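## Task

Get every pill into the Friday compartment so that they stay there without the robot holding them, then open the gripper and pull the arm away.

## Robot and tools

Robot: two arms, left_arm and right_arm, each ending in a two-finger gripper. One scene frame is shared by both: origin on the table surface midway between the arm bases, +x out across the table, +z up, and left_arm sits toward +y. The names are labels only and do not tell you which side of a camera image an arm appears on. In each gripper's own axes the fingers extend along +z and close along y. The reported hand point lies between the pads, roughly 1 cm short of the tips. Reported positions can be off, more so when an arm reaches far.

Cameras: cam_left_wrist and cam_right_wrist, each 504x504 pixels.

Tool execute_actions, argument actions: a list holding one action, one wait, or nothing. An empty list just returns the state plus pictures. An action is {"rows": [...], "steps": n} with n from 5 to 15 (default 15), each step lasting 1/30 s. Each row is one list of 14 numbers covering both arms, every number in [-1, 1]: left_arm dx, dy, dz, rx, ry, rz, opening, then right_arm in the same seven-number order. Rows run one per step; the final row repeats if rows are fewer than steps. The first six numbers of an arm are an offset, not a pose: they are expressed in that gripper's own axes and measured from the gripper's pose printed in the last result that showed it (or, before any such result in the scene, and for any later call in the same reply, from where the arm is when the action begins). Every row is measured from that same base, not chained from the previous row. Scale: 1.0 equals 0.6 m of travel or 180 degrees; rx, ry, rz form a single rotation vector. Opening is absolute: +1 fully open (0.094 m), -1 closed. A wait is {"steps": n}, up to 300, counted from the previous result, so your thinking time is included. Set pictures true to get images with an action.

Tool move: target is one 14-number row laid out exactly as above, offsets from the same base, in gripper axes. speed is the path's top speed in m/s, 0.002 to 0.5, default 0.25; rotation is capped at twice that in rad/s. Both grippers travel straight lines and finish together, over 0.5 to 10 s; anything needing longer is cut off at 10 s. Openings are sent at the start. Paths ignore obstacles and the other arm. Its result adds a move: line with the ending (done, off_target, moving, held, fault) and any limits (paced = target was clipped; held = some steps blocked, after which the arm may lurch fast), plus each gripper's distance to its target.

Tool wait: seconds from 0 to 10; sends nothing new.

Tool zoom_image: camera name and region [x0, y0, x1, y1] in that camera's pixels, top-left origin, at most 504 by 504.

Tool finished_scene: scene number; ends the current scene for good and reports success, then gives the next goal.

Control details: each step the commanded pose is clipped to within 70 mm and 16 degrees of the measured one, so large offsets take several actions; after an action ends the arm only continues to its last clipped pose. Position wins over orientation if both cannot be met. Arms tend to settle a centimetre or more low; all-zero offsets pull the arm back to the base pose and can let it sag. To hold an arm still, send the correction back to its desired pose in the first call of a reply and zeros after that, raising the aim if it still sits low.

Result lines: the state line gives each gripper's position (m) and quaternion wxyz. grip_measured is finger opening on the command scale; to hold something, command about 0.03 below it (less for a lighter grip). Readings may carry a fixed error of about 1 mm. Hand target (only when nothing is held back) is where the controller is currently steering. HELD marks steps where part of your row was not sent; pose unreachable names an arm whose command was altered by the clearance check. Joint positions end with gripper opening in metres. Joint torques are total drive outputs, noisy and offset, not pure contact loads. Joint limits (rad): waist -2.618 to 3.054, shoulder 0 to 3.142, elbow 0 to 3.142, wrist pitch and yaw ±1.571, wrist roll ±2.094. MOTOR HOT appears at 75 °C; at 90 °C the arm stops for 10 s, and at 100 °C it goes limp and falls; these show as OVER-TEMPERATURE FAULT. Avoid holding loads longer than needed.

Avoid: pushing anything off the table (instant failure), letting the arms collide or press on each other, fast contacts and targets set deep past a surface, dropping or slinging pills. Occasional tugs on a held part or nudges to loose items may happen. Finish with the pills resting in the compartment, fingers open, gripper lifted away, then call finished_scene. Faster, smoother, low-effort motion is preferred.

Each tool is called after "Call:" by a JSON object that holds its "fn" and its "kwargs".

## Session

Call:
{"fn": "execute_actions", "kwargs": {"actions": []}}

Scene clock: 0.00 s of 5400.00 s.
left_arm: end_effector_position=(+0.2252, +0.1554, +0.2666) grip_measured=+1.000 end_effector_quat_wxyz=(+0.609, +0.572, +0.518, -0.183) | right_arm: end_effector_position=(+0.3213, -0.3820, +0.2042) grip_measured=+1.000 end_effector_quat_wxyz=(+0.570, -0.301, +0.761, +0.074)
Joint positions: left_arm=[-0.084  1.016  0.75  -0.266  1.182  1.041  0.094] | right_arm=[-1.128  1.527  1.098 -1.132 -1.224 -1.809  0.094]
Joint velocities: left_arm=[-0.002 -0.007 -0.007 -0.037 -0.022  0.007  0.   ] | right_arm=[ 0.027  0.002 -0.002 -0.007 -0.066 -0.007  0.   ]
Joint torques (N m, as the arm reports them, + toward a larger angle): no reading
Motor temperatures (°C, as the motors report them): left_arm=[25 26 25 24 24 25] | right_arm=[22 22 24 25 24 24]
Hand target (left_arm): +0.223, +0.154, +0.273; +0.612, +0.573, +0.512, -0.184
Hand target (right_arm): +0.321, -0.381, +0.206; +0.574, -0.298, +0.759, +0.078

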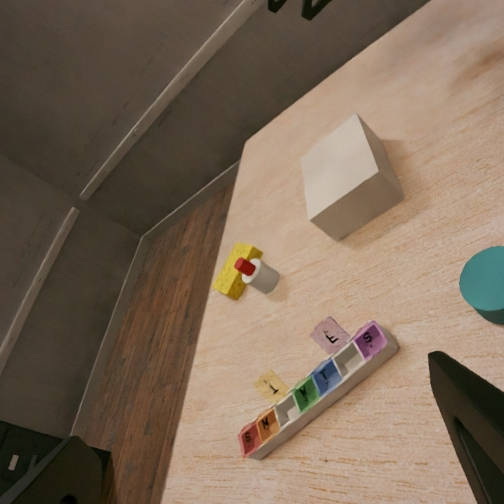

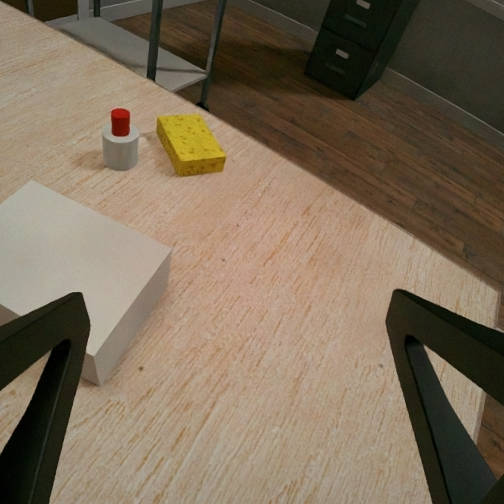

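Call:
{"fn": "move", "kwargs": {"target": [0.123,0.093,-0.295,-0.205,0.374,-0.389,1,-0.367,0.455,0.285,0.084,0.288,0.19,1]}}

Scene clock: 4.50 s of 5400.00 s.
left_arm: end_effector_position=(+0.2231, +0.3528, +0.2578) grip_measured=+1.000 end_effector_quat_wxyz=(+0.163, +0.012, +0.986, -0.002) | right_arm: end_effector_position=(+0.3568, -0.0010, +0.2863) grip_measured=+1.000 end_effector_quat_wxyz=(+0.220, -0.007, +0.975, +0.032)
Joint positions: left_arm=[ 0.097  1.385  1.619 -1.492  0.099  0.295  0.094] | right_arm=[ 0.706  1.833  2.176 -1.541  0.255  0.71   0.094]
Joint velocities: left_arm=[-0.017 -0.007 -0.012 -0.022 -0.11  -0.007  0.   ] | right_arm=[-0.007  0.002 -0.027  0.022 -0.051 -0.066  0.   ]
Joint torques (N m, as the arm reports them, + toward a larger angle): left_arm=[ 0.59 -3.52  8.02  0.56  0.02 -0.05] | right_arm=[ 0.41 -6.53  7.16  1.28  0.16  0.04]
Motor temperatures (°C, as the motors report them): left_arm=[25 26 26 24 24 25] | right_arm=[22 23 25 25 24 24]
Hand target (left_arm): +0.225, +0.356, +0.265; +0.170, +0.005, +0.985, +0.002
Hand target (right_arm): +0.354, +0.000, +0.287; +0.217, -0.007, +0.976, +0.030
Off the commanded pose (left_arm): 0.010 m, 2 deg.
Off the commanded pose (right_arm): 0.006 m, 7 deg.
joint sent to its limit (right arm) — the command would take joint 4 (wrist pitch) past its lower limit, so that joint was sent only as far as its limit.
Kept back: nothing.
move: off_target (right_arm)

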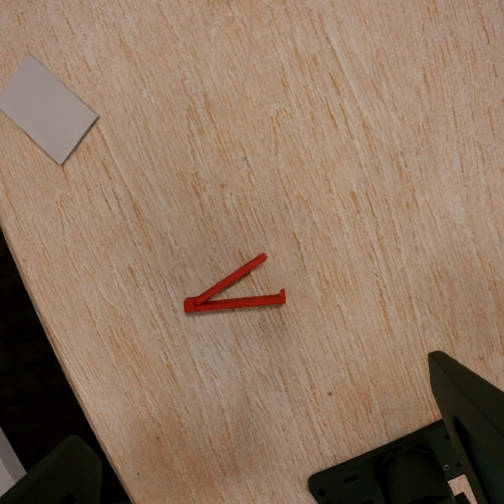

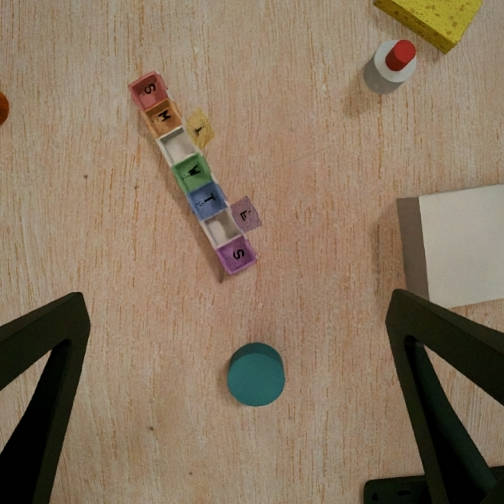

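Call:
{"fn": "move", "kwargs": {"target": [-0.153,-0.115,0.367,0,-0.295,0,1,0,0,0,0,0,0,1]}}

Scene clock: 11.20 s of 5400.00 s.
left_arm: end_effector_position=(+0.3806, +0.2802, +0.0793) grip_measured=+1.000 end_effector_quat_wxyz=(+0.585, +0.008, +0.811, -0.004) | right_arm: end_effector_position=(+0.3566, -0.0012, +0.2862) grip_measured=+1.000 end_effector_quat_wxyz=(+0.219, -0.006, +0.975, +0.031)
Joint positions: left_arm=[-0.228  1.743  0.438  0.983 -0.022 -0.004  0.094] | right_arm=[ 0.706  1.833  2.176 -1.543  0.255  0.711  0.094]
Joint velocities: left_arm=[-0.007  0.007 -0.002  0.022 -0.007  0.095  0.   ] | right_arm=[-0.022 -0.022 -0.007 -0.022 -0.022 -0.022  0.   ]
Joint torques (N m, as the arm reports them, + toward a larger angle): left_arm=[-0.59 -5.42  4.2   1.7  -0.07 -0.06] | right_arm=[-0.11 -7.25  5.37  1.52  0.14 -0.02]
Motor temperatures (°C, as the motors report them): left_arm=[25 26 26 24 24 25] | right_arm=[22 23 25 26 24 24]
Hand target (left_arm): +0.380, +0.278, +0.078; +0.588, +0.007, +0.809, -0.005
Hand target (right_arm): +0.357, -0.001, +0.286; +0.220, -0.007, +0.975, +0.032
Off the commanded pose (left_arm): 0.001 m, 1 deg.
Off the commanded pose (right_arm): 0.000 m, 0 deg.
Kept back: nothing.
After step 90, 0.87 s passed at rest.
move: done

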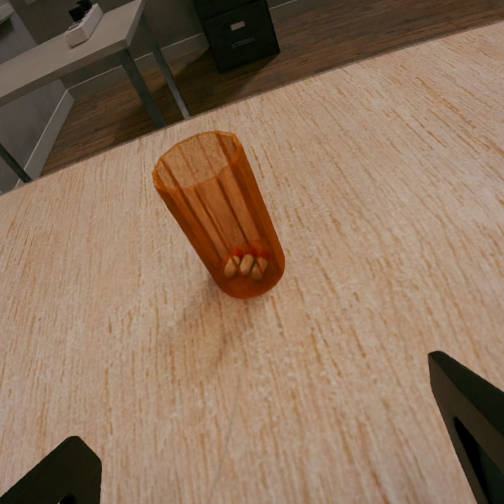

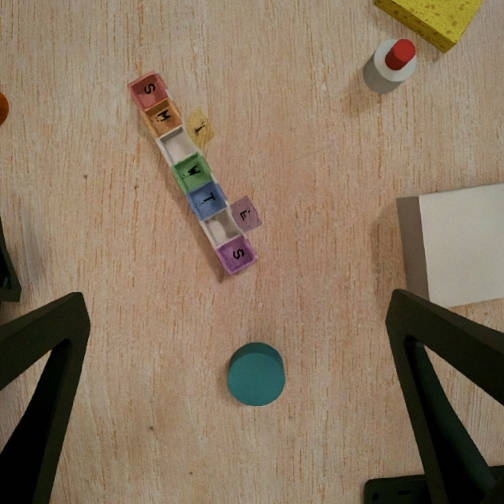

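Call:
{"fn": "move", "kwargs": {"target": [-0.02,0.012,0.235,0,0,0,1,0,0,0,0,0,0,1], "speed": 0.1}}

Scene clock: 13.27 s of 5400.00 s.
left_arm: end_effector_position=(+0.5092, +0.2817, +0.0368) grip_measured=+1.000 end_effector_quat_wxyz=(+0.576, +0.008, +0.817, -0.003) | right_arm: end_effector_position=(+0.3566, -0.0012, +0.2862) grip_measured=+1.000 end_effector_quat_wxyz=(+0.219, -0.006, +0.975, +0.031)
Joint positions: left_arm=[-0.211  2.211  0.988  0.88  -0.007  0.001  0.094] | right_arm=[ 0.706  1.833  2.176 -1.543  0.255  0.711  0.094]
Joint velocities: left_arm=[ 0.007 -0.007 -0.007  0.022  0.037 -0.022  0.   ] | right_arm=[ 0.002  0.002  0.002 -0.037 -0.066 -0.037  0.   ]
Joint torques (N m, as the arm reports them, + toward a larger angle): left_arm=[  0.59 -10.35   7.1    1.49   0.09   0.01] | right_arm=[-0.13 -7.25  5.33  1.51  0.14  0.  ]
Motor temperatures (°C, as the motors report them): left_arm=[25 26 26 25 24 25] | right_arm=[22 23 25 26 24 24]
Hand target (left_arm): +0.517, +0.285, +0.044; +0.584, +0.008, +0.811, -0.004
Hand target (right_arm): +0.357, -0.001, +0.286; +0.219, -0.006, +0.975, +0.031
Off the commanded pose (left_arm): 0.013 m, 1 deg.
Off the commanded pose (right_arm): 0.000 m, 0 deg.
Kept back: nothing.
move: off_target (left_arm)

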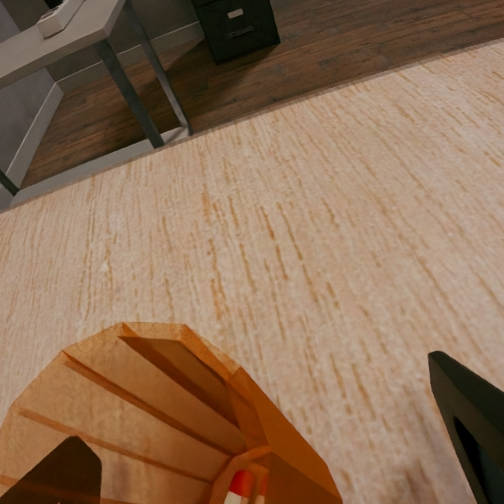

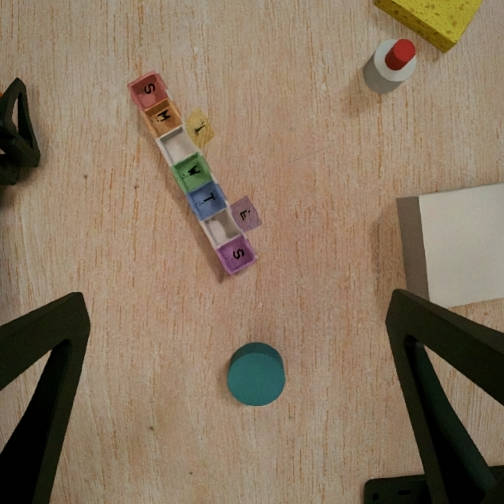

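Call:
{"fn": "move", "kwargs": {"target": [-0.012,0.03,0.02,0,0,0,0.3,0,-0.08,0,0,0,0,1], "speed": 0.04}}

Call:
{"fn": "move", "kwargs": {"target": [0,0,0,0,0,0,-0.2,0,0,0,0,0,0,1]}}

Call:
{"fn": "move", "kwargs": {"target": [-0.14,0,-0.08,0,-0.015,0,-0.2,0,0,0,0,0,0,1], "speed": 0.1}}

Call:
{"fn": "move", "kwargs": {"target": [0.04,-0.28,-0.2,-0.078,0,-0.028,-0.2,0,0,0,0,0,0,1], "speed": 0.15}}

Call:
{"fn": "move", "kwargs": {"target": [-0.02,0,0,-0.14,0,0.39,-0.2,0,0,0,0,0,0,1], "speed": 0.2}}

Call:
{"fn": "move", "kwargs": {"target": [0,0.03,0,0.17,0,0.06,-0.2,0,0,0,0,0,0,1], "speed": 0.15}}

Scene clock: 15.03 s of 5400.00 s.
left_arm: end_effector_position=(+0.5149, +0.2969, +0.0325) grip_measured=+0.303 end_effector_quat_wxyz=(+0.568, +0.007, +0.823, -0.003) | right_arm: end_effector_position=(+0.3592, -0.0452, +0.2848) grip_measured=+1.000 end_effector_quat_wxyz=(+0.222, -0.005, +0.975, +0.032)
Joint positions: left_arm=[-0.173  2.226  1.024  0.839  0.026  0.013  0.061] | right_arm=[ 0.595  1.696  1.994 -1.469  0.216  0.608  0.094]
Joint velocities: left_arm=[ 0.027  0.002 -0.027 -0.037 -0.066 -0.022  0.   ] | right_arm=[-0.012  0.012 -0.027 -0.007 -0.007 -0.007  0.   ]
Joint torques (N m, as the arm reports them, + toward a larger angle): left_arm=[  0.57 -10.48   7.21   1.46   0.1   -0.01] | right_arm=[-0.84 -7.2   3.85  1.58  0.06 -0.07]
Motor temperatures (°C, as the motors report them): left_arm=[25 26 26 25 24 25] | right_arm=[22 24 25 26 24 24]
Hand target (left_arm): +0.523, +0.300, +0.040; +0.576, +0.008, +0.817, -0.003
Hand target (right_arm): +0.358, -0.049, +0.283; +0.219, -0.006, +0.975, +0.031
Off the commanded pose (left_arm): 0.011 m, 1 deg.
Off the commanded pose (right_arm): 0.004 m, 0 deg.
Kept back: nothing.
move: off_target (left_arm)

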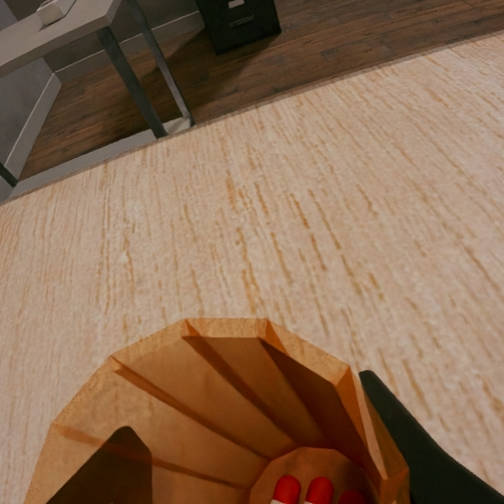

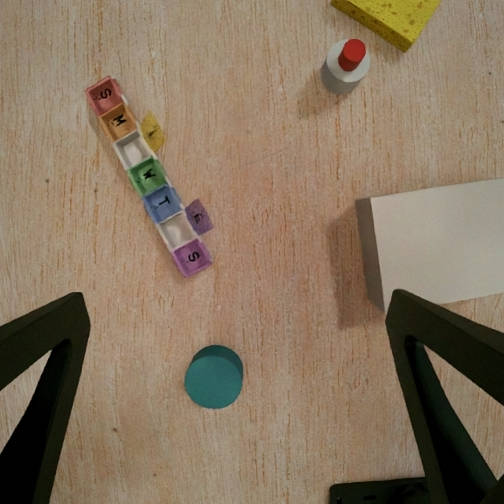

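Scene clock: 15.53 s of 5400.00 s.
left_arm: end_effector_position=(+0.5149, +0.2969, +0.0325) grip_measured=-0.149 end_effector_quat_wxyz=(+0.568, +0.007, +0.823, -0.003) | right_arm: end_effector_position=(+0.3592, -0.0452, +0.2848) grip_measured=+1.000 end_effector_quat_wxyz=(+0.222, -0.005, +0.975, +0.032)
Joint positions: left_arm=[-0.173  2.226  1.024  0.839  0.026  0.013  0.04 ] | right_arm=[ 0.595  1.696  1.994 -1.469  0.216  0.607  0.094]
Joint velocities: left_arm=[-0.027  0.002 -0.007 -0.066 -0.007  0.051  0.001] | right_arm=[ 0.007 -0.002 -0.007 -0.051  0.022  0.037  0.   ]
Joint torques (N m, as the arm reports them, + toward a larger angle): left_arm=[  0.04 -11.15   5.09   1.47   0.    -0.02] | right_arm=[-0.11 -6.31  5.52  1.57  0.13  0.  ]
Motor temperatures (°C, as the motors report them): left_arm=[25 26 26 25 24 25] | right_arm=[22 24 25 26 24 24]
Hand target (left_arm): +0.515, +0.297, +0.033; +0.568, +0.007, +0.823, -0.003
Hand target (right_arm): +0.359, -0.045, +0.285; +0.222, -0.005, +0.975, +0.032
Off the commanded pose (left_arm): 0.000 m, 0 deg.
Off the commanded pose (right_arm): 0.000 m, 0 deg.
Kept back: nothing.
move: done

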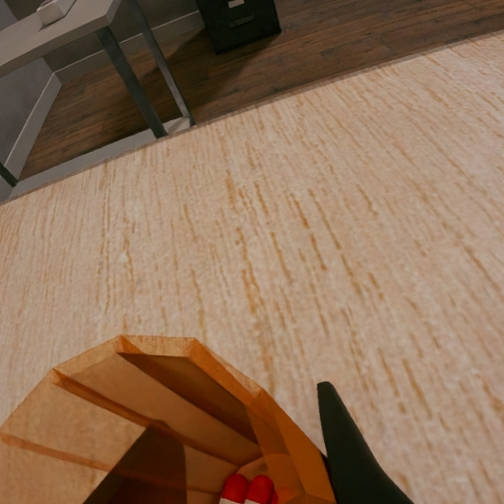

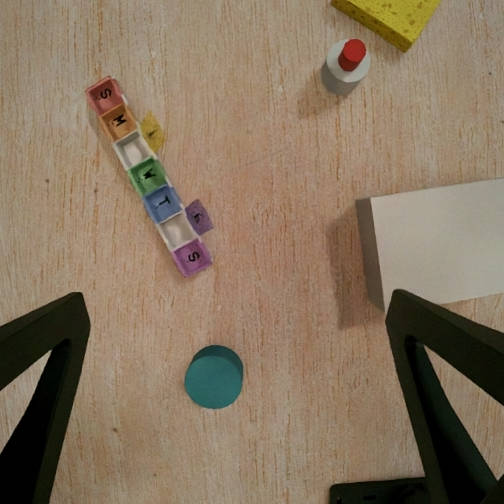

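Scene clock: 17.07 s of 5400.00 s.
left_arm: end_effector_position=(+0.5018, +0.2968, +0.1160) grip_measured=-0.149 end_effector_quat_wxyz=(+0.577, +0.007, +0.817, -0.002) | right_arm: end_effector_position=(+0.3592, -0.0452, +0.2848) grip_measured=+1.000 end_effector_quat_wxyz=(+0.222, -0.005, +0.975, +0.032)
Joint positions: left_arm=[-0.173  1.954  1.004  0.61   0.026  0.013  0.04 ] | right_arm=[ 0.595  1.696  1.994 -1.469  0.216  0.607  0.094]
Joint velocities: left_arm=[-0.002  0.007  0.002 -0.007 -0.022 -0.066  0.   ] | right_arm=[ 0.017  0.002  0.012 -0.037 -0.007 -0.022  0.   ]
Joint torques (N m, as the arm reports them, + toward a larger angle): left_arm=[  0.25 -12.3    5.77   1.47   0.01   0.01] | right_arm=[-0.15 -6.25  5.54  1.57  0.11 -0.01]
Motor temperatures (°C, as the motors report them): left_arm=[25 27 26 26 24 25] | right_arm=[22 24 25 26 24 24]
Hand target (left_arm): +0.501, +0.298, +0.129; +0.587, +0.006, +0.810, -0.003
Hand target (right_arm): +0.359, -0.045, +0.285; +0.222, -0.005, +0.975, +0.032
Off the commanded pose (left_arm): 0.012 m, 1 deg.
Off the commanded pose (right_arm): 0.000 m, 0 deg.
Kept back: nothing.
move: off_target (left_arm)

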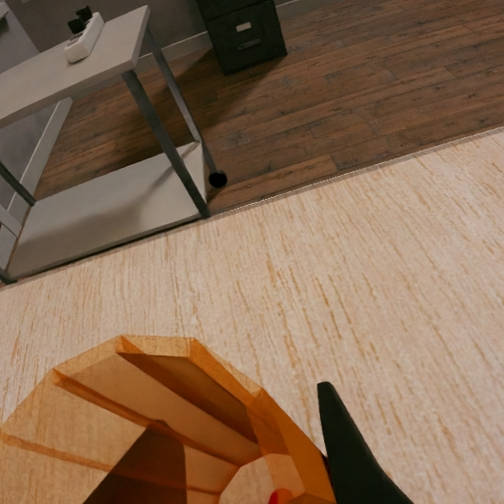

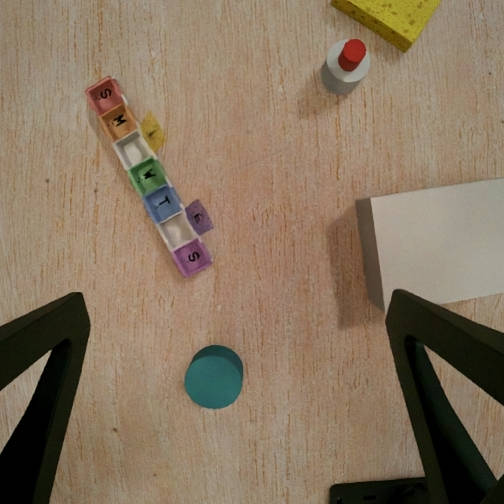

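Scene clock: 19.20 s of 5400.00 s.
left_arm: end_effector_position=(+0.3712, +0.1304, +0.1115) grip_measured=-0.149 end_effector_quat_wxyz=(+0.553, -0.081, +0.825, +0.082) | right_arm: end_effector_position=(+0.3592, -0.0452, +0.2848) grip_measured=+1.000 end_effector_quat_wxyz=(+0.222, -0.005, +0.975, +0.032)
Joint positions: left_arm=[-0.864  1.765  0.834  0.343 -0.831 -0.407  0.04 ] | right_arm=[ 0.595  1.696  1.994 -1.469  0.216  0.607  0.094]
Joint velocities: left_arm=[-0.027 -0.002 -0.002 -0.022 -0.066 -0.051 -0.002] | right_arm=[-0.032 -0.002  0.012  0.066 -0.051 -0.022  0.   ]
Joint torques (N m, as the arm reports them, + toward a larger angle): left_arm=[ -0.06 -10.48   8.17   1.17  -0.5   -0.09] | right_arm=[-0.12 -6.27  5.52  1.57  0.13  0.  ]
Motor temperatures (°C, as the motors report them): left_arm=[25 27 26 26 24 25] | right_arm=[22 24 25 26 24 24]
Hand target (left_arm): +0.377, +0.129, +0.135; +0.572, -0.100, +0.811, +0.070
Hand target (right_arm): +0.359, -0.045, +0.285; +0.222, -0.005, +0.975, +0.032
Off the commanded pose (left_arm): 0.022 m, 4 deg.
Off the commanded pose (right_arm): 0.000 m, 0 deg.
Kept back: nothing.
move: off_target (left_arm)

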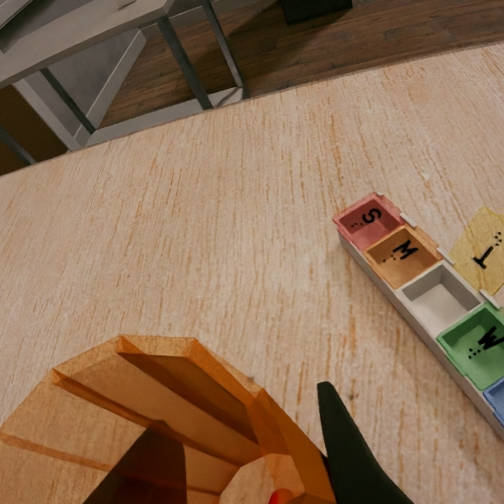

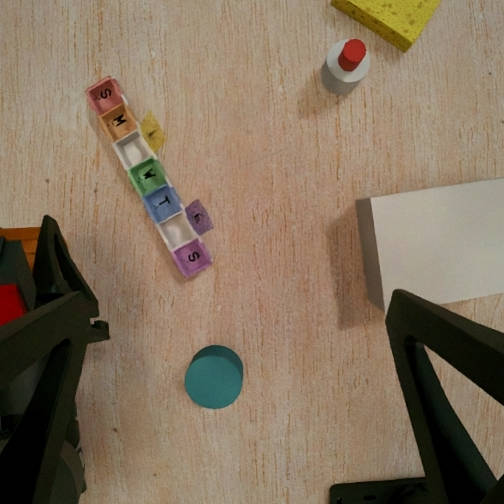

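Scene clock: 23.27 s of 5400.00 s.
left_arm: end_effector_position=(+0.3787, +0.1303, +0.1242) grip_measured=-0.149 end_effector_quat_wxyz=(+0.374, +0.297, +0.689, +0.545) | right_arm: end_effector_position=(+0.3592, -0.0452, +0.2848) grip_measured=+1.000 end_effector_quat_wxyz=(+0.222, -0.005, +0.975, +0.032)
Joint positions: left_arm=[-0.947  2.012  0.983  0.557 -1.292  0.921  0.04 ] | right_arm=[ 0.595  1.696  1.994 -1.469  0.216  0.607  0.094]
Joint velocities: left_arm=[-0.017  0.002 -0.022  0.037 -0.022  0.022 -0.   ] | right_arm=[ 0.002 -0.017 -0.017 -0.022  0.007 -0.007  0.   ]
Joint torques (N m, as the arm reports them, + toward a larger angle): left_arm=[-0.49 -9.03  4.28  1.26 -0.49 -0.04] | right_arm=[-0.11 -6.3   5.53  1.58  0.12 -0.01]
Motor temperatures (°C, as the motors report them): left_arm=[25 27 27 26 24 25] | right_arm=[22 24 25 26 24 24]
Hand target (left_arm): +0.375, +0.131, +0.122; +0.375, +0.293, +0.687, +0.549
Hand target (right_arm): +0.359, -0.045, +0.285; +0.222, -0.005, +0.975, +0.032
Off the commanded pose (left_arm): 0.003 m, 1 deg.
Off the commanded pose (right_arm): 0.000 m, 0 deg.
Kept back: nothing.
move: done

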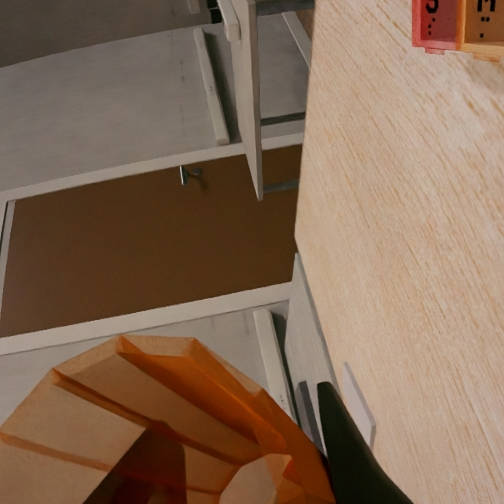

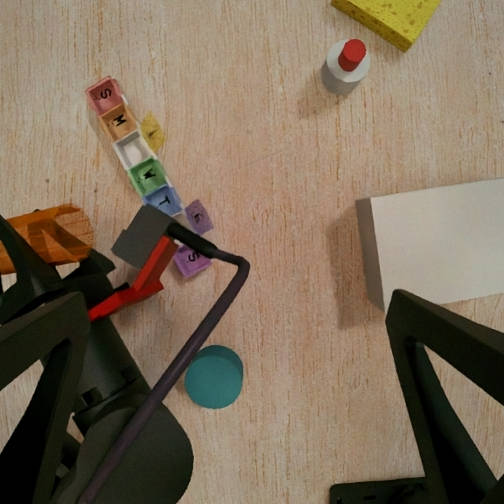

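Scene clock: 25.77 s of 5400.00 s.
left_arm: end_effector_position=(+0.3732, +0.1356, +0.1210) grip_measured=-0.149 end_effector_quat_wxyz=(+0.209, +0.469, +0.770, +0.380) | right_arm: end_effector_position=(+0.3592, -0.0452, +0.2848) grip_measured=+1.000 end_effector_quat_wxyz=(+0.222, -0.005, +0.975, +0.032)
Joint positions: left_arm=[-0.845  1.88   1.34  -0.585 -0.806  0.63   0.04 ] | right_arm=[ 0.595  1.696  1.994 -1.469  0.216  0.607  0.094]
Joint velocities: left_arm=[-0.017 -0.007 -0.032 -0.066  0.022 -0.066 -0.001] | right_arm=[ 0.007 -0.007 -0.002 -0.022 -0.022  0.007  0.   ]
Joint torques (N m, as the arm reports them, + toward a larger angle): left_arm=[  0.45 -11.79   8.74   0.67  -0.45  -0.14] | right_arm=[-0.13 -6.26  5.5   1.57  0.13  0.  ]
Motor temperatures (°C, as the motors report them): left_arm=[25 27 27 26 24 25] | right_arm=[22 24 25 26 24 24]
Hand target (left_arm): +0.379, +0.135, +0.142; +0.233, +0.450, +0.775, +0.377
Hand target (right_arm): +0.359, -0.045, +0.285; +0.222, -0.005, +0.975, +0.032
Off the commanded pose (left_arm): 0.021 m, 4 deg.
Off the commanded pose (right_arm): 0.000 m, 0 deg.
Kept back: nothing.
move: off_target (left_arm)

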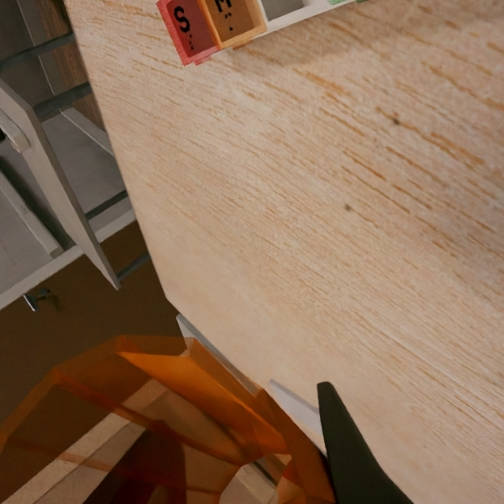

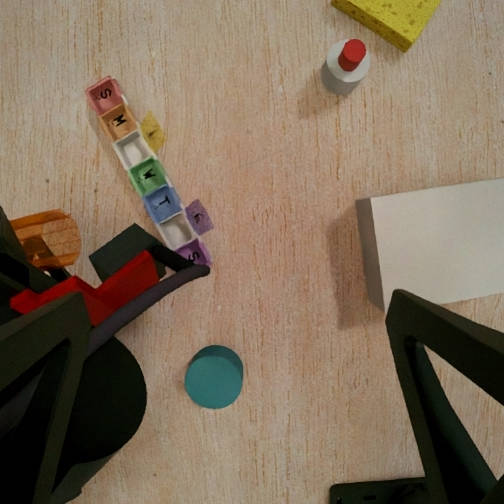

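Call:
{"fn": "move", "kwargs": {"target": [-0.087,-0.064,0.02,0,0,0,-0.2,0,0,0,0,0,0,1], "speed": 0.05}}

Call:
{"fn": "zoom_image", "kwargs": {"camera": "cam_right_wrist", "region": [40,130,260,330]}}

Scene clock: 27.63 s of 5400.00 s.
left_arm: end_effector_position=(+0.3785, +0.0893, +0.0701) grip_measured=-0.149 end_effector_quat_wxyz=(+0.195, +0.480, +0.770, +0.374) | right_arm: end_effector_position=(+0.3592, -0.0452, +0.2848) grip_measured=+1.000 end_effector_quat_wxyz=(+0.222, -0.005, +0.975, +0.032)
Joint positions: left_arm=[-0.922  2.091  1.458 -0.597 -0.817  0.531  0.04 ] | right_arm=[ 0.595  1.696  1.994 -1.469  0.216  0.607  0.094]
Joint velocities: left_arm=[-0.017  0.002  0.012  0.022  0.037 -0.007 -0.001] | right_arm=[ 0.012  0.017 -0.032  0.022 -0.007 -0.007  0.   ]
Joint torques (N m, as the arm reports them, + toward a larger angle): left_arm=[ -0.35 -11.01   8.53   0.52  -0.69  -0.09] | right_arm=[-0.14 -6.26  5.55  1.56  0.12 -0.01]
Motor temperatures (°C, as the motors report them): left_arm=[25 28 27 26 24 25] | right_arm=[22 24 25 26 24 24]
Hand target (left_arm): +0.384, +0.084, +0.081; +0.209, +0.469, +0.770, +0.379
Hand target (right_arm): +0.359, -0.045, +0.285; +0.222, -0.005, +0.975, +0.032
Off the commanded pose (left_arm): 0.014 m, 2 deg.
Off the commanded pose (right_arm): 0.000 m, 0 deg.
Kept back: nothing.
move: off_target (left_arm)

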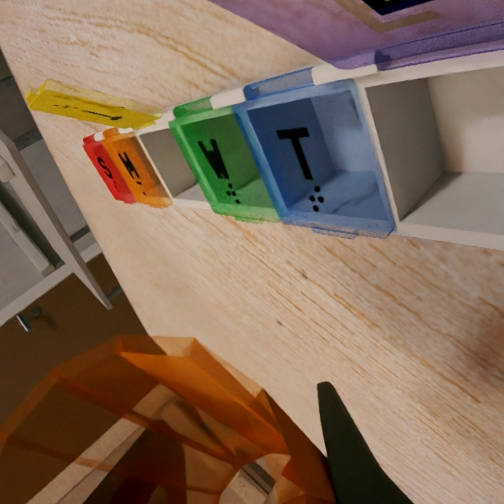

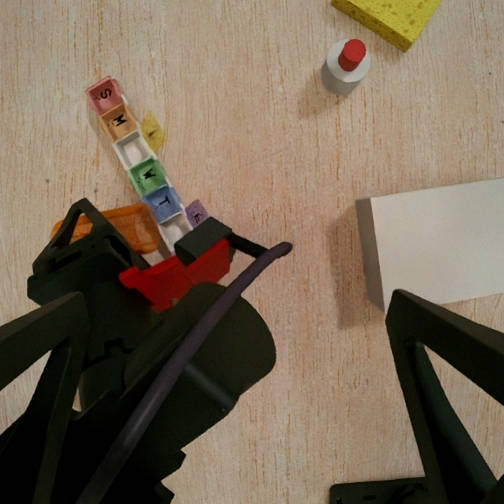

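Region (40, 130, 260, 330) of cam_right_wrist's 504x504 image, scaled by 2.291, with more detail than that image has; it fills the top 458 rows of this view, and the rest is white.

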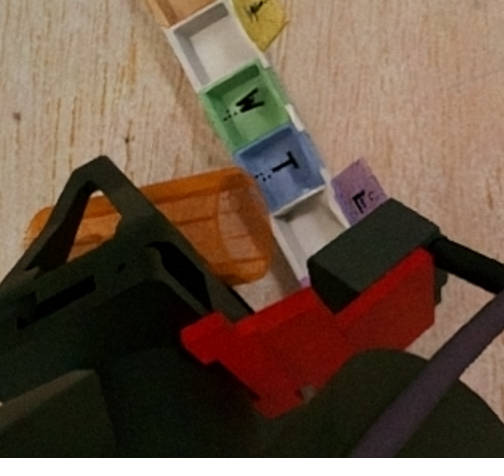

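Call:
{"fn": "move", "kwargs": {"target": [-0.03,0.027,-0.048,-0.024,0.051,0.061,-0.2,0,0,0,0,0,0,1], "speed": 0.05}}

Call:
{"fn": "zoom_image", "kwargs": {"camera": "cam_right_wrist", "region": [40,130,260,330]}}

Scene clock: 30.87 s of 5400.00 s.
left_arm: end_effector_position=(+0.3735, +0.0716, +0.0893) grip_measured=-0.149 end_effector_quat_wxyz=(+0.102, +0.521, +0.720, +0.448) | right_arm: end_effector_position=(+0.3592, -0.0452, +0.2848) grip_measured=+1.000 end_effector_quat_wxyz=(+0.222, -0.005, +0.975, +0.032)
Joint positions: left_arm=[-0.992  2.273  1.803 -1.034 -0.952  0.484  0.04 ] | right_arm=[ 0.595  1.696  1.994 -1.469  0.216  0.607  0.094]
Joint velocities: left_arm=[ 0.002  0.002  0.002 -0.007  0.095  0.081 -0.001] | right_arm=[ 0.002 -0.007  0.002 -0.037  0.081 -0.037  0.   ]
Joint torques (N m, as the arm reports them, + toward a larger angle): left_arm=[ -0.59 -11.89   8.22   0.12  -0.8   -0.09] | right_arm=[-0.14 -6.26  5.5   1.58  0.11  0.  ]
Motor temperatures (°C, as the motors report them): left_arm=[25 28 27 25 24 25] | right_arm=[22 24 25 26 24 24]
Hand target (left_arm): +0.377, +0.067, +0.099; +0.114, +0.513, +0.718, +0.456
Hand target (right_arm): +0.359, -0.045, +0.285; +0.222, -0.005, +0.975, +0.032
Off the commanded pose (left_arm): 0.013 m, 2 deg.
Off the commanded pose (right_arm): 0.000 m, 0 deg.
Kept back: nothing.
move: off_target (left_arm)

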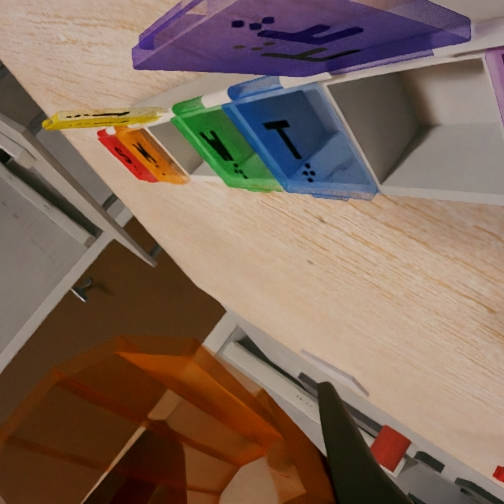

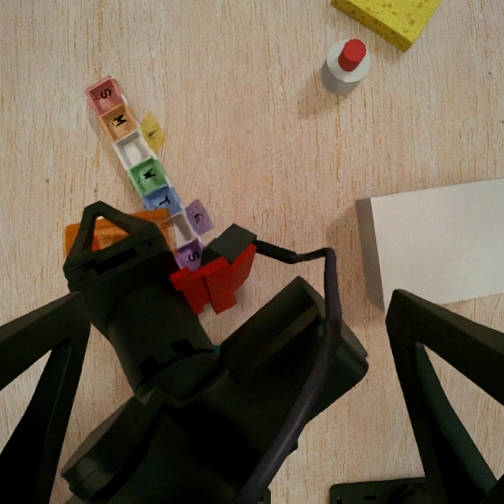

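Region (40, 130, 260, 330) of cam_right_wrist's 504x504 image, scaled by 2.291, with more detail than that image has; it fills the top 458 rows of this view, and the rest is white.

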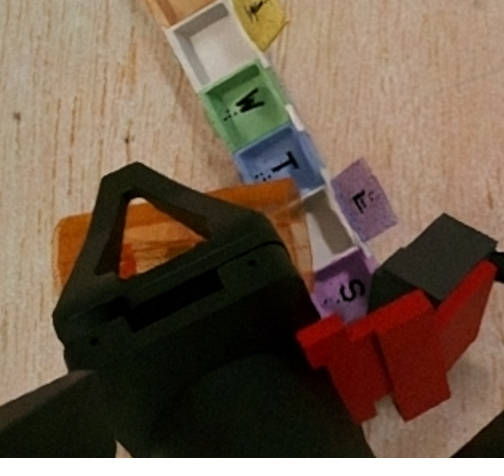

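Call:
{"fn": "move", "kwargs": {"target": [0.004,0.015,-0.008,-0.032,0.068,0.082,-0.2,0,-0.05,-0.1,0,0,0,1], "speed": 0.05}}

Scene clock: 34.87 s of 5400.00 s.
left_arm: end_effector_position=(+0.3723, +0.0768, +0.0887) grip_measured=-0.149 end_effector_quat_wxyz=(-0.018, +0.559, +0.634, +0.534) | right_arm: end_effector_position=(+0.3387, -0.0729, +0.3315) grip_measured=+1.000 end_effector_quat_wxyz=(+0.258, -0.009, +0.964, +0.054)
Joint positions: left_arm=[-1.018  2.509  2.1   -1.45  -1.108  0.437  0.04 ] | right_arm=[ 0.562  1.588  2.056 -1.542  0.205  0.556  0.094]
Joint velocities: left_arm=[-0.002 -0.002  0.022 -0.081 -0.037 -0.022  0.   ] | right_arm=[-0.007  0.007 -0.022  0.037 -0.066 -0.037  0.   ]
Joint torques (N m, as the arm reports them, + toward a larger angle): left_arm=[ -0.54 -13.03   7.67  -0.42  -0.86  -0.08] | right_arm=[-0.97 -5.84  5.94  1.52  0.07 -0.07]
Motor temperatures (°C, as the motors report them): left_arm=[25 28 27 25 24 25] | right_arm=[22 24 26 26 24 24]
Hand target (left_arm): +0.375, +0.072, +0.099; -0.006, +0.554, +0.630, +0.544
Hand target (right_arm): +0.335, -0.079, +0.336; +0.259, -0.008, +0.964, +0.055
Off the commanded pose (left_arm): 0.013 m, 2 deg.
Off the commanded pose (right_arm): 0.009 m, 5 deg.
joint sent to its limit (right arm) — the command would take joint 4 (wrist pitch) past its lower limit, so that joint was sent only as far as its limit.
Kept back: nothing.
move: off_target (left_arm, right_arm)

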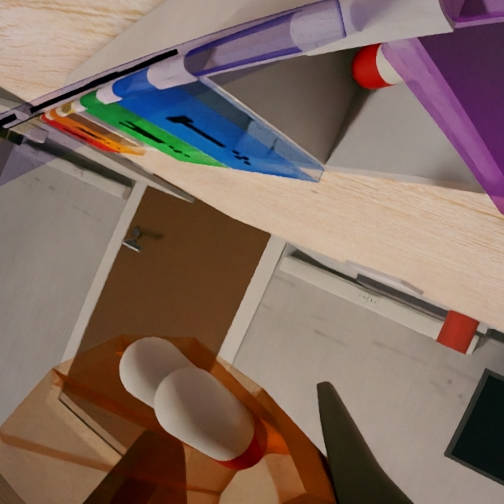

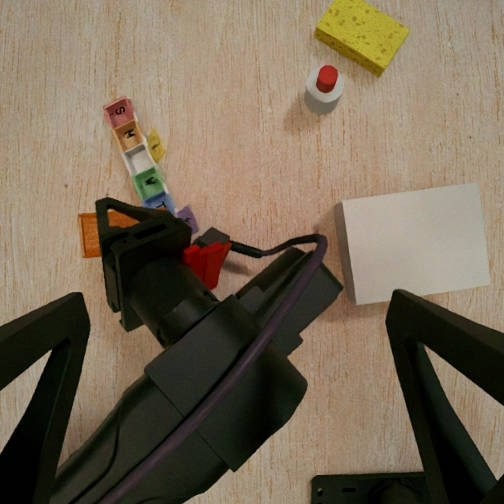

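Call:
{"fn": "wait", "kwargs": {"seconds": 1}}

Scene clock: 35.93 s of 5400.00 s.
left_arm: end_effector_position=(+0.3719, +0.0773, +0.0894) grip_measured=-0.149 end_effector_quat_wxyz=(-0.019, +0.559, +0.633, +0.535) | right_arm: end_effector_position=(+0.3387, -0.0729, +0.3315) grip_measured=+1.000 end_effector_quat_wxyz=(+0.258, -0.009, +0.964, +0.054)
Joint positions: left_arm=[-1.018  2.509  2.102 -1.456 -1.109  0.434  0.04 ] | right_arm=[ 0.562  1.588  2.056 -1.542  0.205  0.556  0.094]
Joint velocities: left_arm=[-0.017 -0.002 -0.022 -0.037  0.051 -0.037  0.001] | right_arm=[-0.017  0.017 -0.002 -0.007 -0.007  0.007  0.   ]
Joint torques (N m, as the arm reports them, + toward a larger angle): left_arm=[ -0.54 -13.03   7.83  -0.4   -0.87  -0.07] | right_arm=[-0.98 -5.88  5.93  1.5   0.05 -0.08]
Motor temperatures (°C, as the motors report them): left_arm=[25 28 27 25 24 25] | right_arm=[22 24 26 26 24 24]
Hand target (left_arm): +0.375, +0.072, +0.099; -0.006, +0.554, +0.630, +0.544
Hand target (right_arm): +0.335, -0.079, +0.336; +0.259, -0.008, +0.964, +0.055
Off the commanded pose (left_arm): 0.012 m, 2 deg.
Off the commanded pose (right_arm): 0.009 m, 5 deg.
Kept back: nothing.
Steps of this call (steps 1 to 32: nothing new was sent). Readings (end_effector_position):
1: left_arm (+0.3722, +0.0769, +0.0889) | right_arm (+0.3387, -0.0729, +0.3315)
2: left_arm (+0.3722, +0.0770, +0.0891) | right_arm (+0.3387, -0.0729, +0.3315)
4: left_arm (+0.3721, +0.0771, +0.0893) | right_arm (+0.3387, -0.0729, +0.3315)
8: left_arm (+0.3720, +0.0773, +0.0894) | right_arm (+0.3387, -0.0729, +0.3315)
32: the state above

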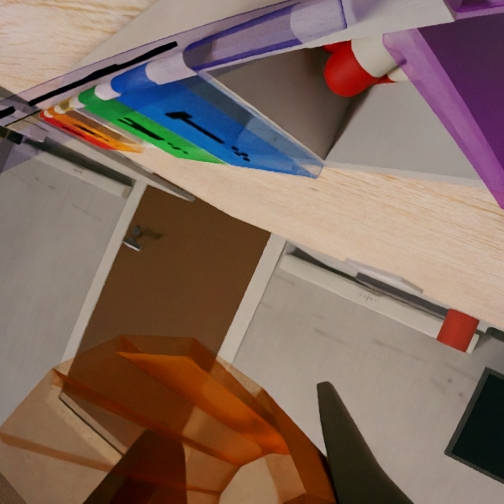

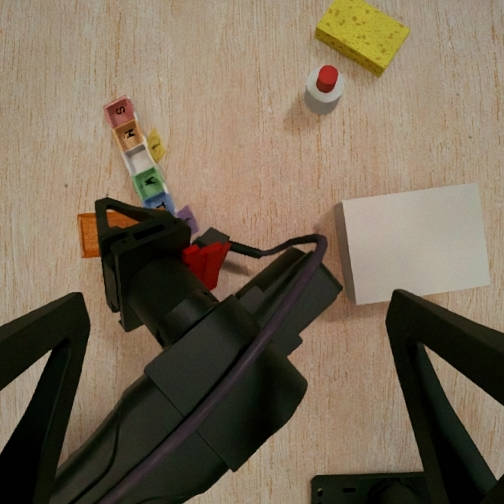

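Untilt while lifting.

Call:
{"fn": "move", "kwargs": {"target": [0.06,0.065,-0.04,0.05,-0.1,-0.12,-0.2,0,0,0,0,0,0,1], "speed": 0.12}}

Scene clock: 38.80 s of 5400.00 s.
left_arm: end_effector_position=(+0.3711, +0.0753, +0.1352) grip_measured=-0.149 end_effector_quat_wxyz=(+0.118, +0.514, +0.756, +0.387) | right_arm: end_effector_position=(+0.3387, -0.0729, +0.3315) grip_measured=+1.000 end_effector_quat_wxyz=(+0.258, -0.009, +0.964, +0.054)
Joint positions: left_arm=[-0.958  2.177  1.894 -1.153 -0.825  0.484  0.04 ] | right_arm=[ 0.562  1.588  2.056 -1.542  0.205  0.556  0.094]
Joint velocities: left_arm=[ 0.007 -0.007  0.002 -0.007  0.022 -0.022  0.001] | right_arm=[-0.002  0.007  0.002 -0.066 -0.066  0.037  0.   ]
Joint torques (N m, as the arm reports them, + toward a larger angle): left_arm=[  0.52 -14.66   5.52   0.42  -0.56  -0.01] | right_arm=[-0.12 -4.93  5.05  1.76  0.11  0.  ]
Motor temperatures (°C, as the motors report them): left_arm=[25 29 27 25 24 25] | right_arm=[22 24 26 27 24 24]
Hand target (left_arm): +0.374, +0.078, +0.148; +0.136, +0.503, +0.761, +0.386
Hand target (right_arm): +0.339, -0.073, +0.332; +0.258, -0.009, +0.965, +0.054
Off the commanded pose (left_arm): 0.013 m, 3 deg.
Off the commanded pose (right_arm): 0.000 m, 0 deg.
Kept back: nothing.
move: off_target (left_arm)

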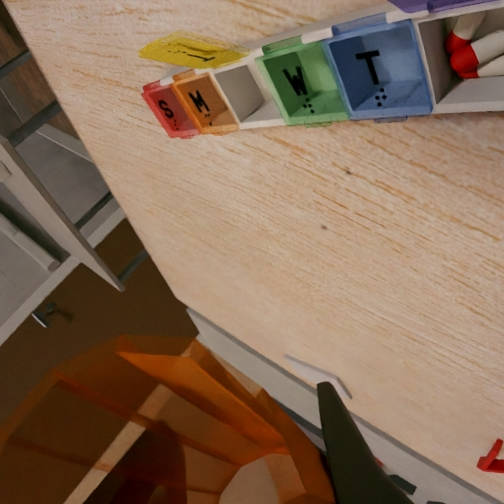

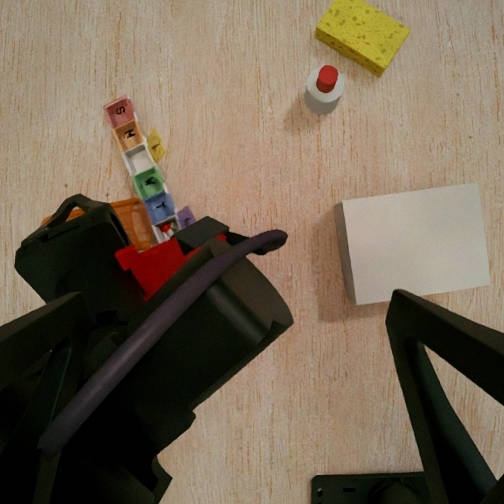

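Call:
{"fn": "move", "kwargs": {"target": [0.197,0.123,0.267,0.015,-0.241,-0.459,-0.2,0,0,0,0,0,0,1], "speed": 0.3}}

Scene clock: 42.53 s of 5400.00 s.
left_arm: end_effector_position=(+0.4611, +0.2673, +0.1052) grip_measured=-0.149 end_effector_quat_wxyz=(+0.570, +0.001, +0.822, +0.009) | right_arm: end_effector_position=(+0.3387, -0.0729, +0.3315) grip_measured=+1.000 end_effector_quat_wxyz=(+0.258, -0.009, +0.964, +0.054)
Joint positions: left_arm=[-0.272  1.857  0.826  0.671 -0.092 -0.019  0.04 ] | right_arm=[ 0.562  1.588  2.056 -1.542  0.205  0.556  0.094]
Joint velocities: left_arm=[ 0.002 -0.017  0.007 -0.022 -0.066 -0.037  0.   ] | right_arm=[-0.002 -0.012  0.002 -0.007 -0.051 -0.007  0.   ]
Joint torques (N m, as the arm reports them, + toward a larger angle): left_arm=[ 0.28 -8.08  5.31  1.7   0.06 -0.09] | right_arm=[-0.07 -4.93  5.04  1.76  0.11 -0.01]
Motor temperatures (°C, as the motors report them): left_arm=[25 29 27 25 24 25] | right_arm=[22 24 26 27 24 24]
Hand target (left_arm): +0.462, +0.268, +0.105; +0.575, -0.002, +0.818, +0.004
Hand target (right_arm): +0.339, -0.073, +0.332; +0.258, -0.009, +0.965, +0.054
Off the commanded pose (left_arm): 0.002 m, 1 deg.
Off the commanded pose (right_arm): 0.000 m, 0 deg.
Kept back: nothing.
move: done

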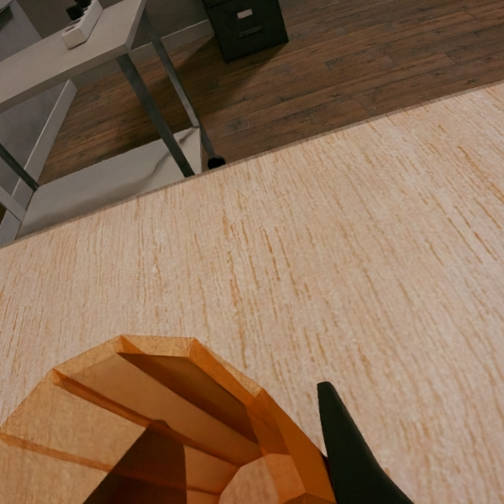

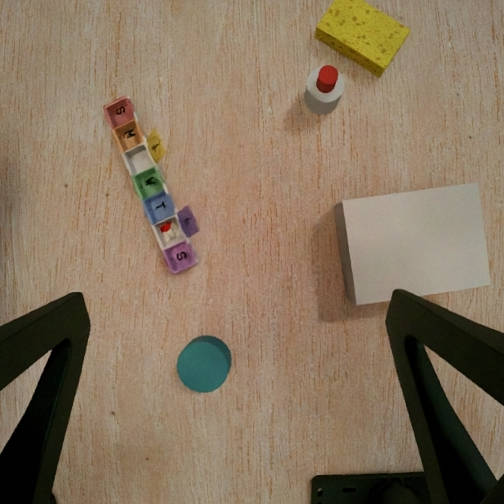

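Call:
{"fn": "move", "kwargs": {"target": [0.112,0,0.042,0,-0.003,0,-0.2,0,0,0,0,0,0,1], "speed": 0.06}}

Call:
{"fn": "move", "kwargs": {"target": [0,0,0,0,0,0,1,0,0,0,0,0,0,1]}}

Call:
{"fn": "move", "kwargs": {"target": [0,0,-0.2,0,0,0,1,0,0,0,0,0,0,1], "speed": 0.15}}

Call:
{"fn": "finished_scene", "kwargs": {"scene": 2}}

Scene clock: 44.30 s of 5400.00 s.
left_arm: end_effector_position=(+0.4620, +0.2672, +0.0326) grip_measured=-0.149 end_effector_quat_wxyz=(+0.568, +0.001, +0.823, +0.009) | right_arm: end_effector_position=(+0.3387, -0.0729, +0.3315) grip_measured=+1.000 end_effector_quat_wxyz=(+0.258, -0.009, +0.964, +0.054)
Joint positions: left_arm=[-0.272  2.115  0.784  0.968 -0.092 -0.019  0.04 ] | right_arm=[ 0.562  1.588  2.056 -1.542  0.205  0.556  0.094]
Joint velocities: left_arm=[ 0.017 -0.017 -0.002  0.095  0.11   0.037 -0.   ] | right_arm=[ 0.002 -0.012  0.007 -0.066  0.007 -0.066  0.   ]
Joint torques (N m, as the arm reports them, + toward a larger angle): left_arm=[ 0.12 -8.94  3.67  1.67 -0.03 -0.01] | right_arm=[-0.1  -4.88  5.04  1.76  0.11 -0.01]
Motor temperatures (°C, as the motors report them): left_arm=[25 29 27 26 24 25] | right_arm=[22 24 26 27 24 24]
Hand target (left_arm): +0.461, +0.268, +0.032; +0.573, +0.001, +0.819, +0.009
Hand target (right_arm): +0.339, -0.073, +0.332; +0.258, -0.009, +0.964, +0.054
Off the commanded pose (left_arm): 0.002 m, 1 deg.
Off the commanded pose (right_arm): 0.000 m, 0 deg.
Kept back: nothing.
move: done

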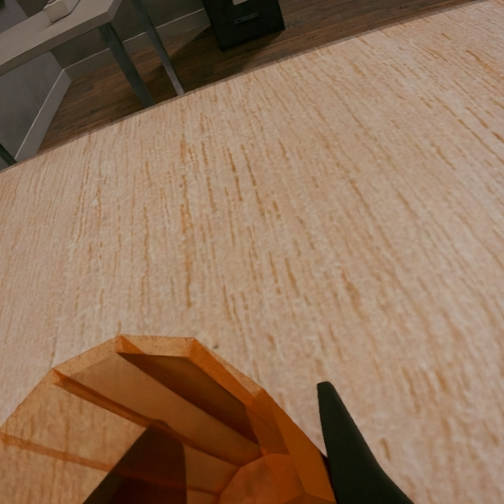

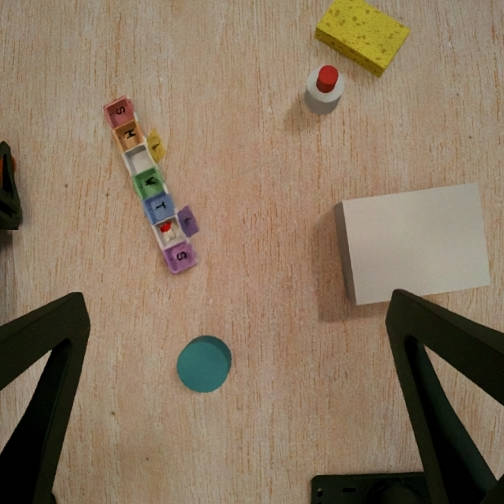

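Scene clock: 44.80 s of 5400.00 s.
left_arm: end_effector_position=(+0.4620, +0.2672, +0.0326) grip_measured=+1.000 end_effector_quat_wxyz=(+0.568, +0.001, +0.823, +0.009) | right_arm: end_effector_position=(+0.3388, -0.0728, +0.3316) grip_measured=+1.000 end_effector_quat_wxyz=(+0.259, -0.009, +0.964, +0.054)
Joint positions: left_arm=[-0.272  2.115  0.784  0.968 -0.092 -0.019  0.094] | right_arm=[ 0.562  1.588  2.056 -1.542  0.205  0.556  0.094]
Joint velocities: left_arm=[-0.012 -0.017 -0.007 -0.066 -0.007 -0.007  0.   ] | right_arm=[ 0.012 -0.007  0.012  0.022  0.022 -0.037  0.   ]
Joint torques (N m, as the arm reports them, + toward a larger angle): left_arm=[ 0.05 -9.52  4.48  1.46 -0.03 -0.01] | right_arm=[-0.13 -4.93  5.09  1.77  0.1   0.  ]
Motor temperatures (°C, as the motors report them): left_arm=[25 29 27 26 24 25] | right_arm=[22 24 26 27 24 24]
Hand target (left_arm): +0.462, +0.267, +0.033; +0.568, +0.001, +0.823, +0.009
Hand target (right_arm): +0.339, -0.073, +0.332; +0.258, -0.009, +0.964, +0.054
Off the commanded pose (left_arm): 0.000 m, 0 deg.
Off the commanded pose (right_arm): 0.000 m, 0 deg.
Kept back: nothing.
move: done

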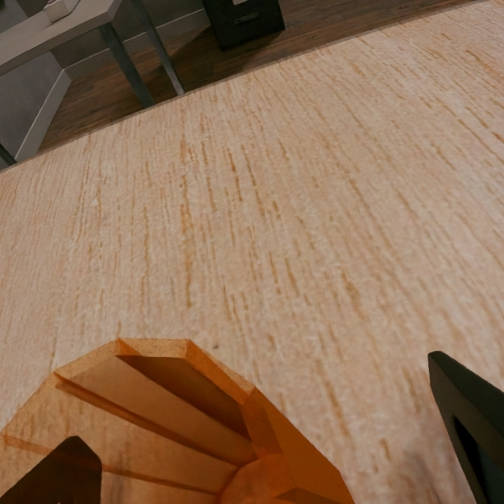

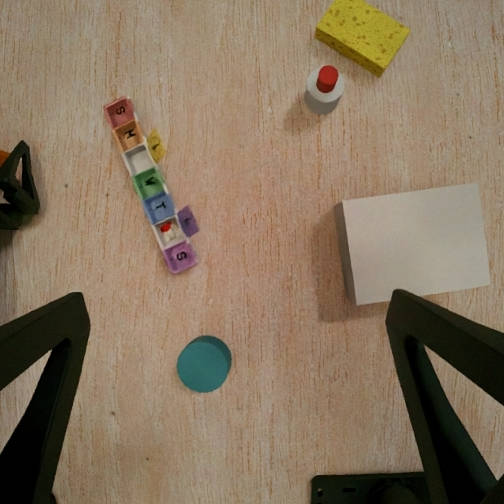

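Scene clock: 46.20 s of 5400.00 s.
left_arm: end_effector_position=(+0.3525, +0.2675, +0.0705) grip_measured=+1.000 end_effector_quat_wxyz=(+0.562, +0.003, +0.827, +0.010) | right_arm: end_effector_position=(+0.3388, -0.0728, +0.3316) grip_measured=+1.000 end_effector_quat_wxyz=(+0.259, -0.009, +0.964, +0.054)
Joint positions: left_arm=[-0.31   1.651  0.356  0.915 -0.126 -0.028  0.094] | right_arm=[ 0.562  1.588  2.056 -1.542  0.205  0.556  0.094]
Joint velocities: left_arm=[ 0.012 -0.002 -0.007 -0.051 -0.037 -0.007  0.   ] | right_arm=[-0.012  0.012  0.012 -0.022 -0.022 -0.007  0.   ]
Joint torques (N m, as the arm reports them, + toward a larger angle): left_arm=[-0.51 -7.99  4.04  1.42 -0.14 -0.1 ] | right_arm=[-0.16 -4.9   5.07  1.76  0.11  0.  ]
Motor temperatures (°C, as the motors report them): left_arm=[25 29 27 26 24 25] | right_arm=[22 24 26 27 24 24]
Hand target (left_arm): +0.350, +0.266, +0.077; +0.569, +0.001, +0.823, +0.008
Hand target (right_arm): +0.339, -0.073, +0.332; +0.258, -0.009, +0.964, +0.054
Off the commanded pose (left_arm): 0.006 m, 1 deg.
Off the commanded pose (right_arm): 0.000 m, 0 deg.
Kept back: nothing.
move: done

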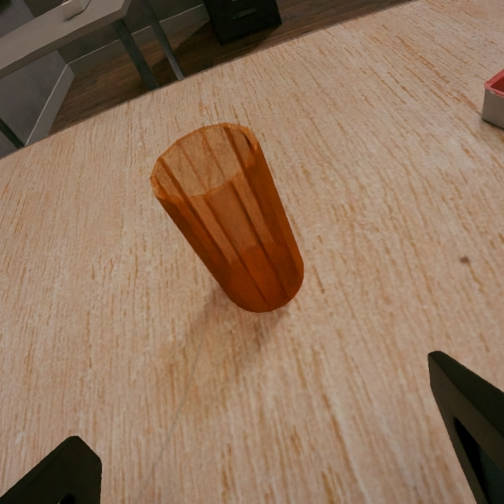

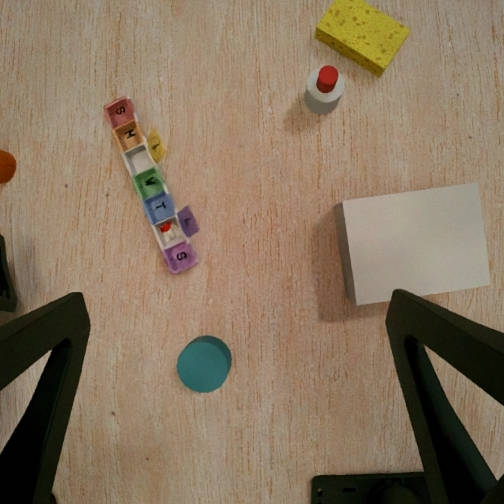

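The scene is finished: the task was done.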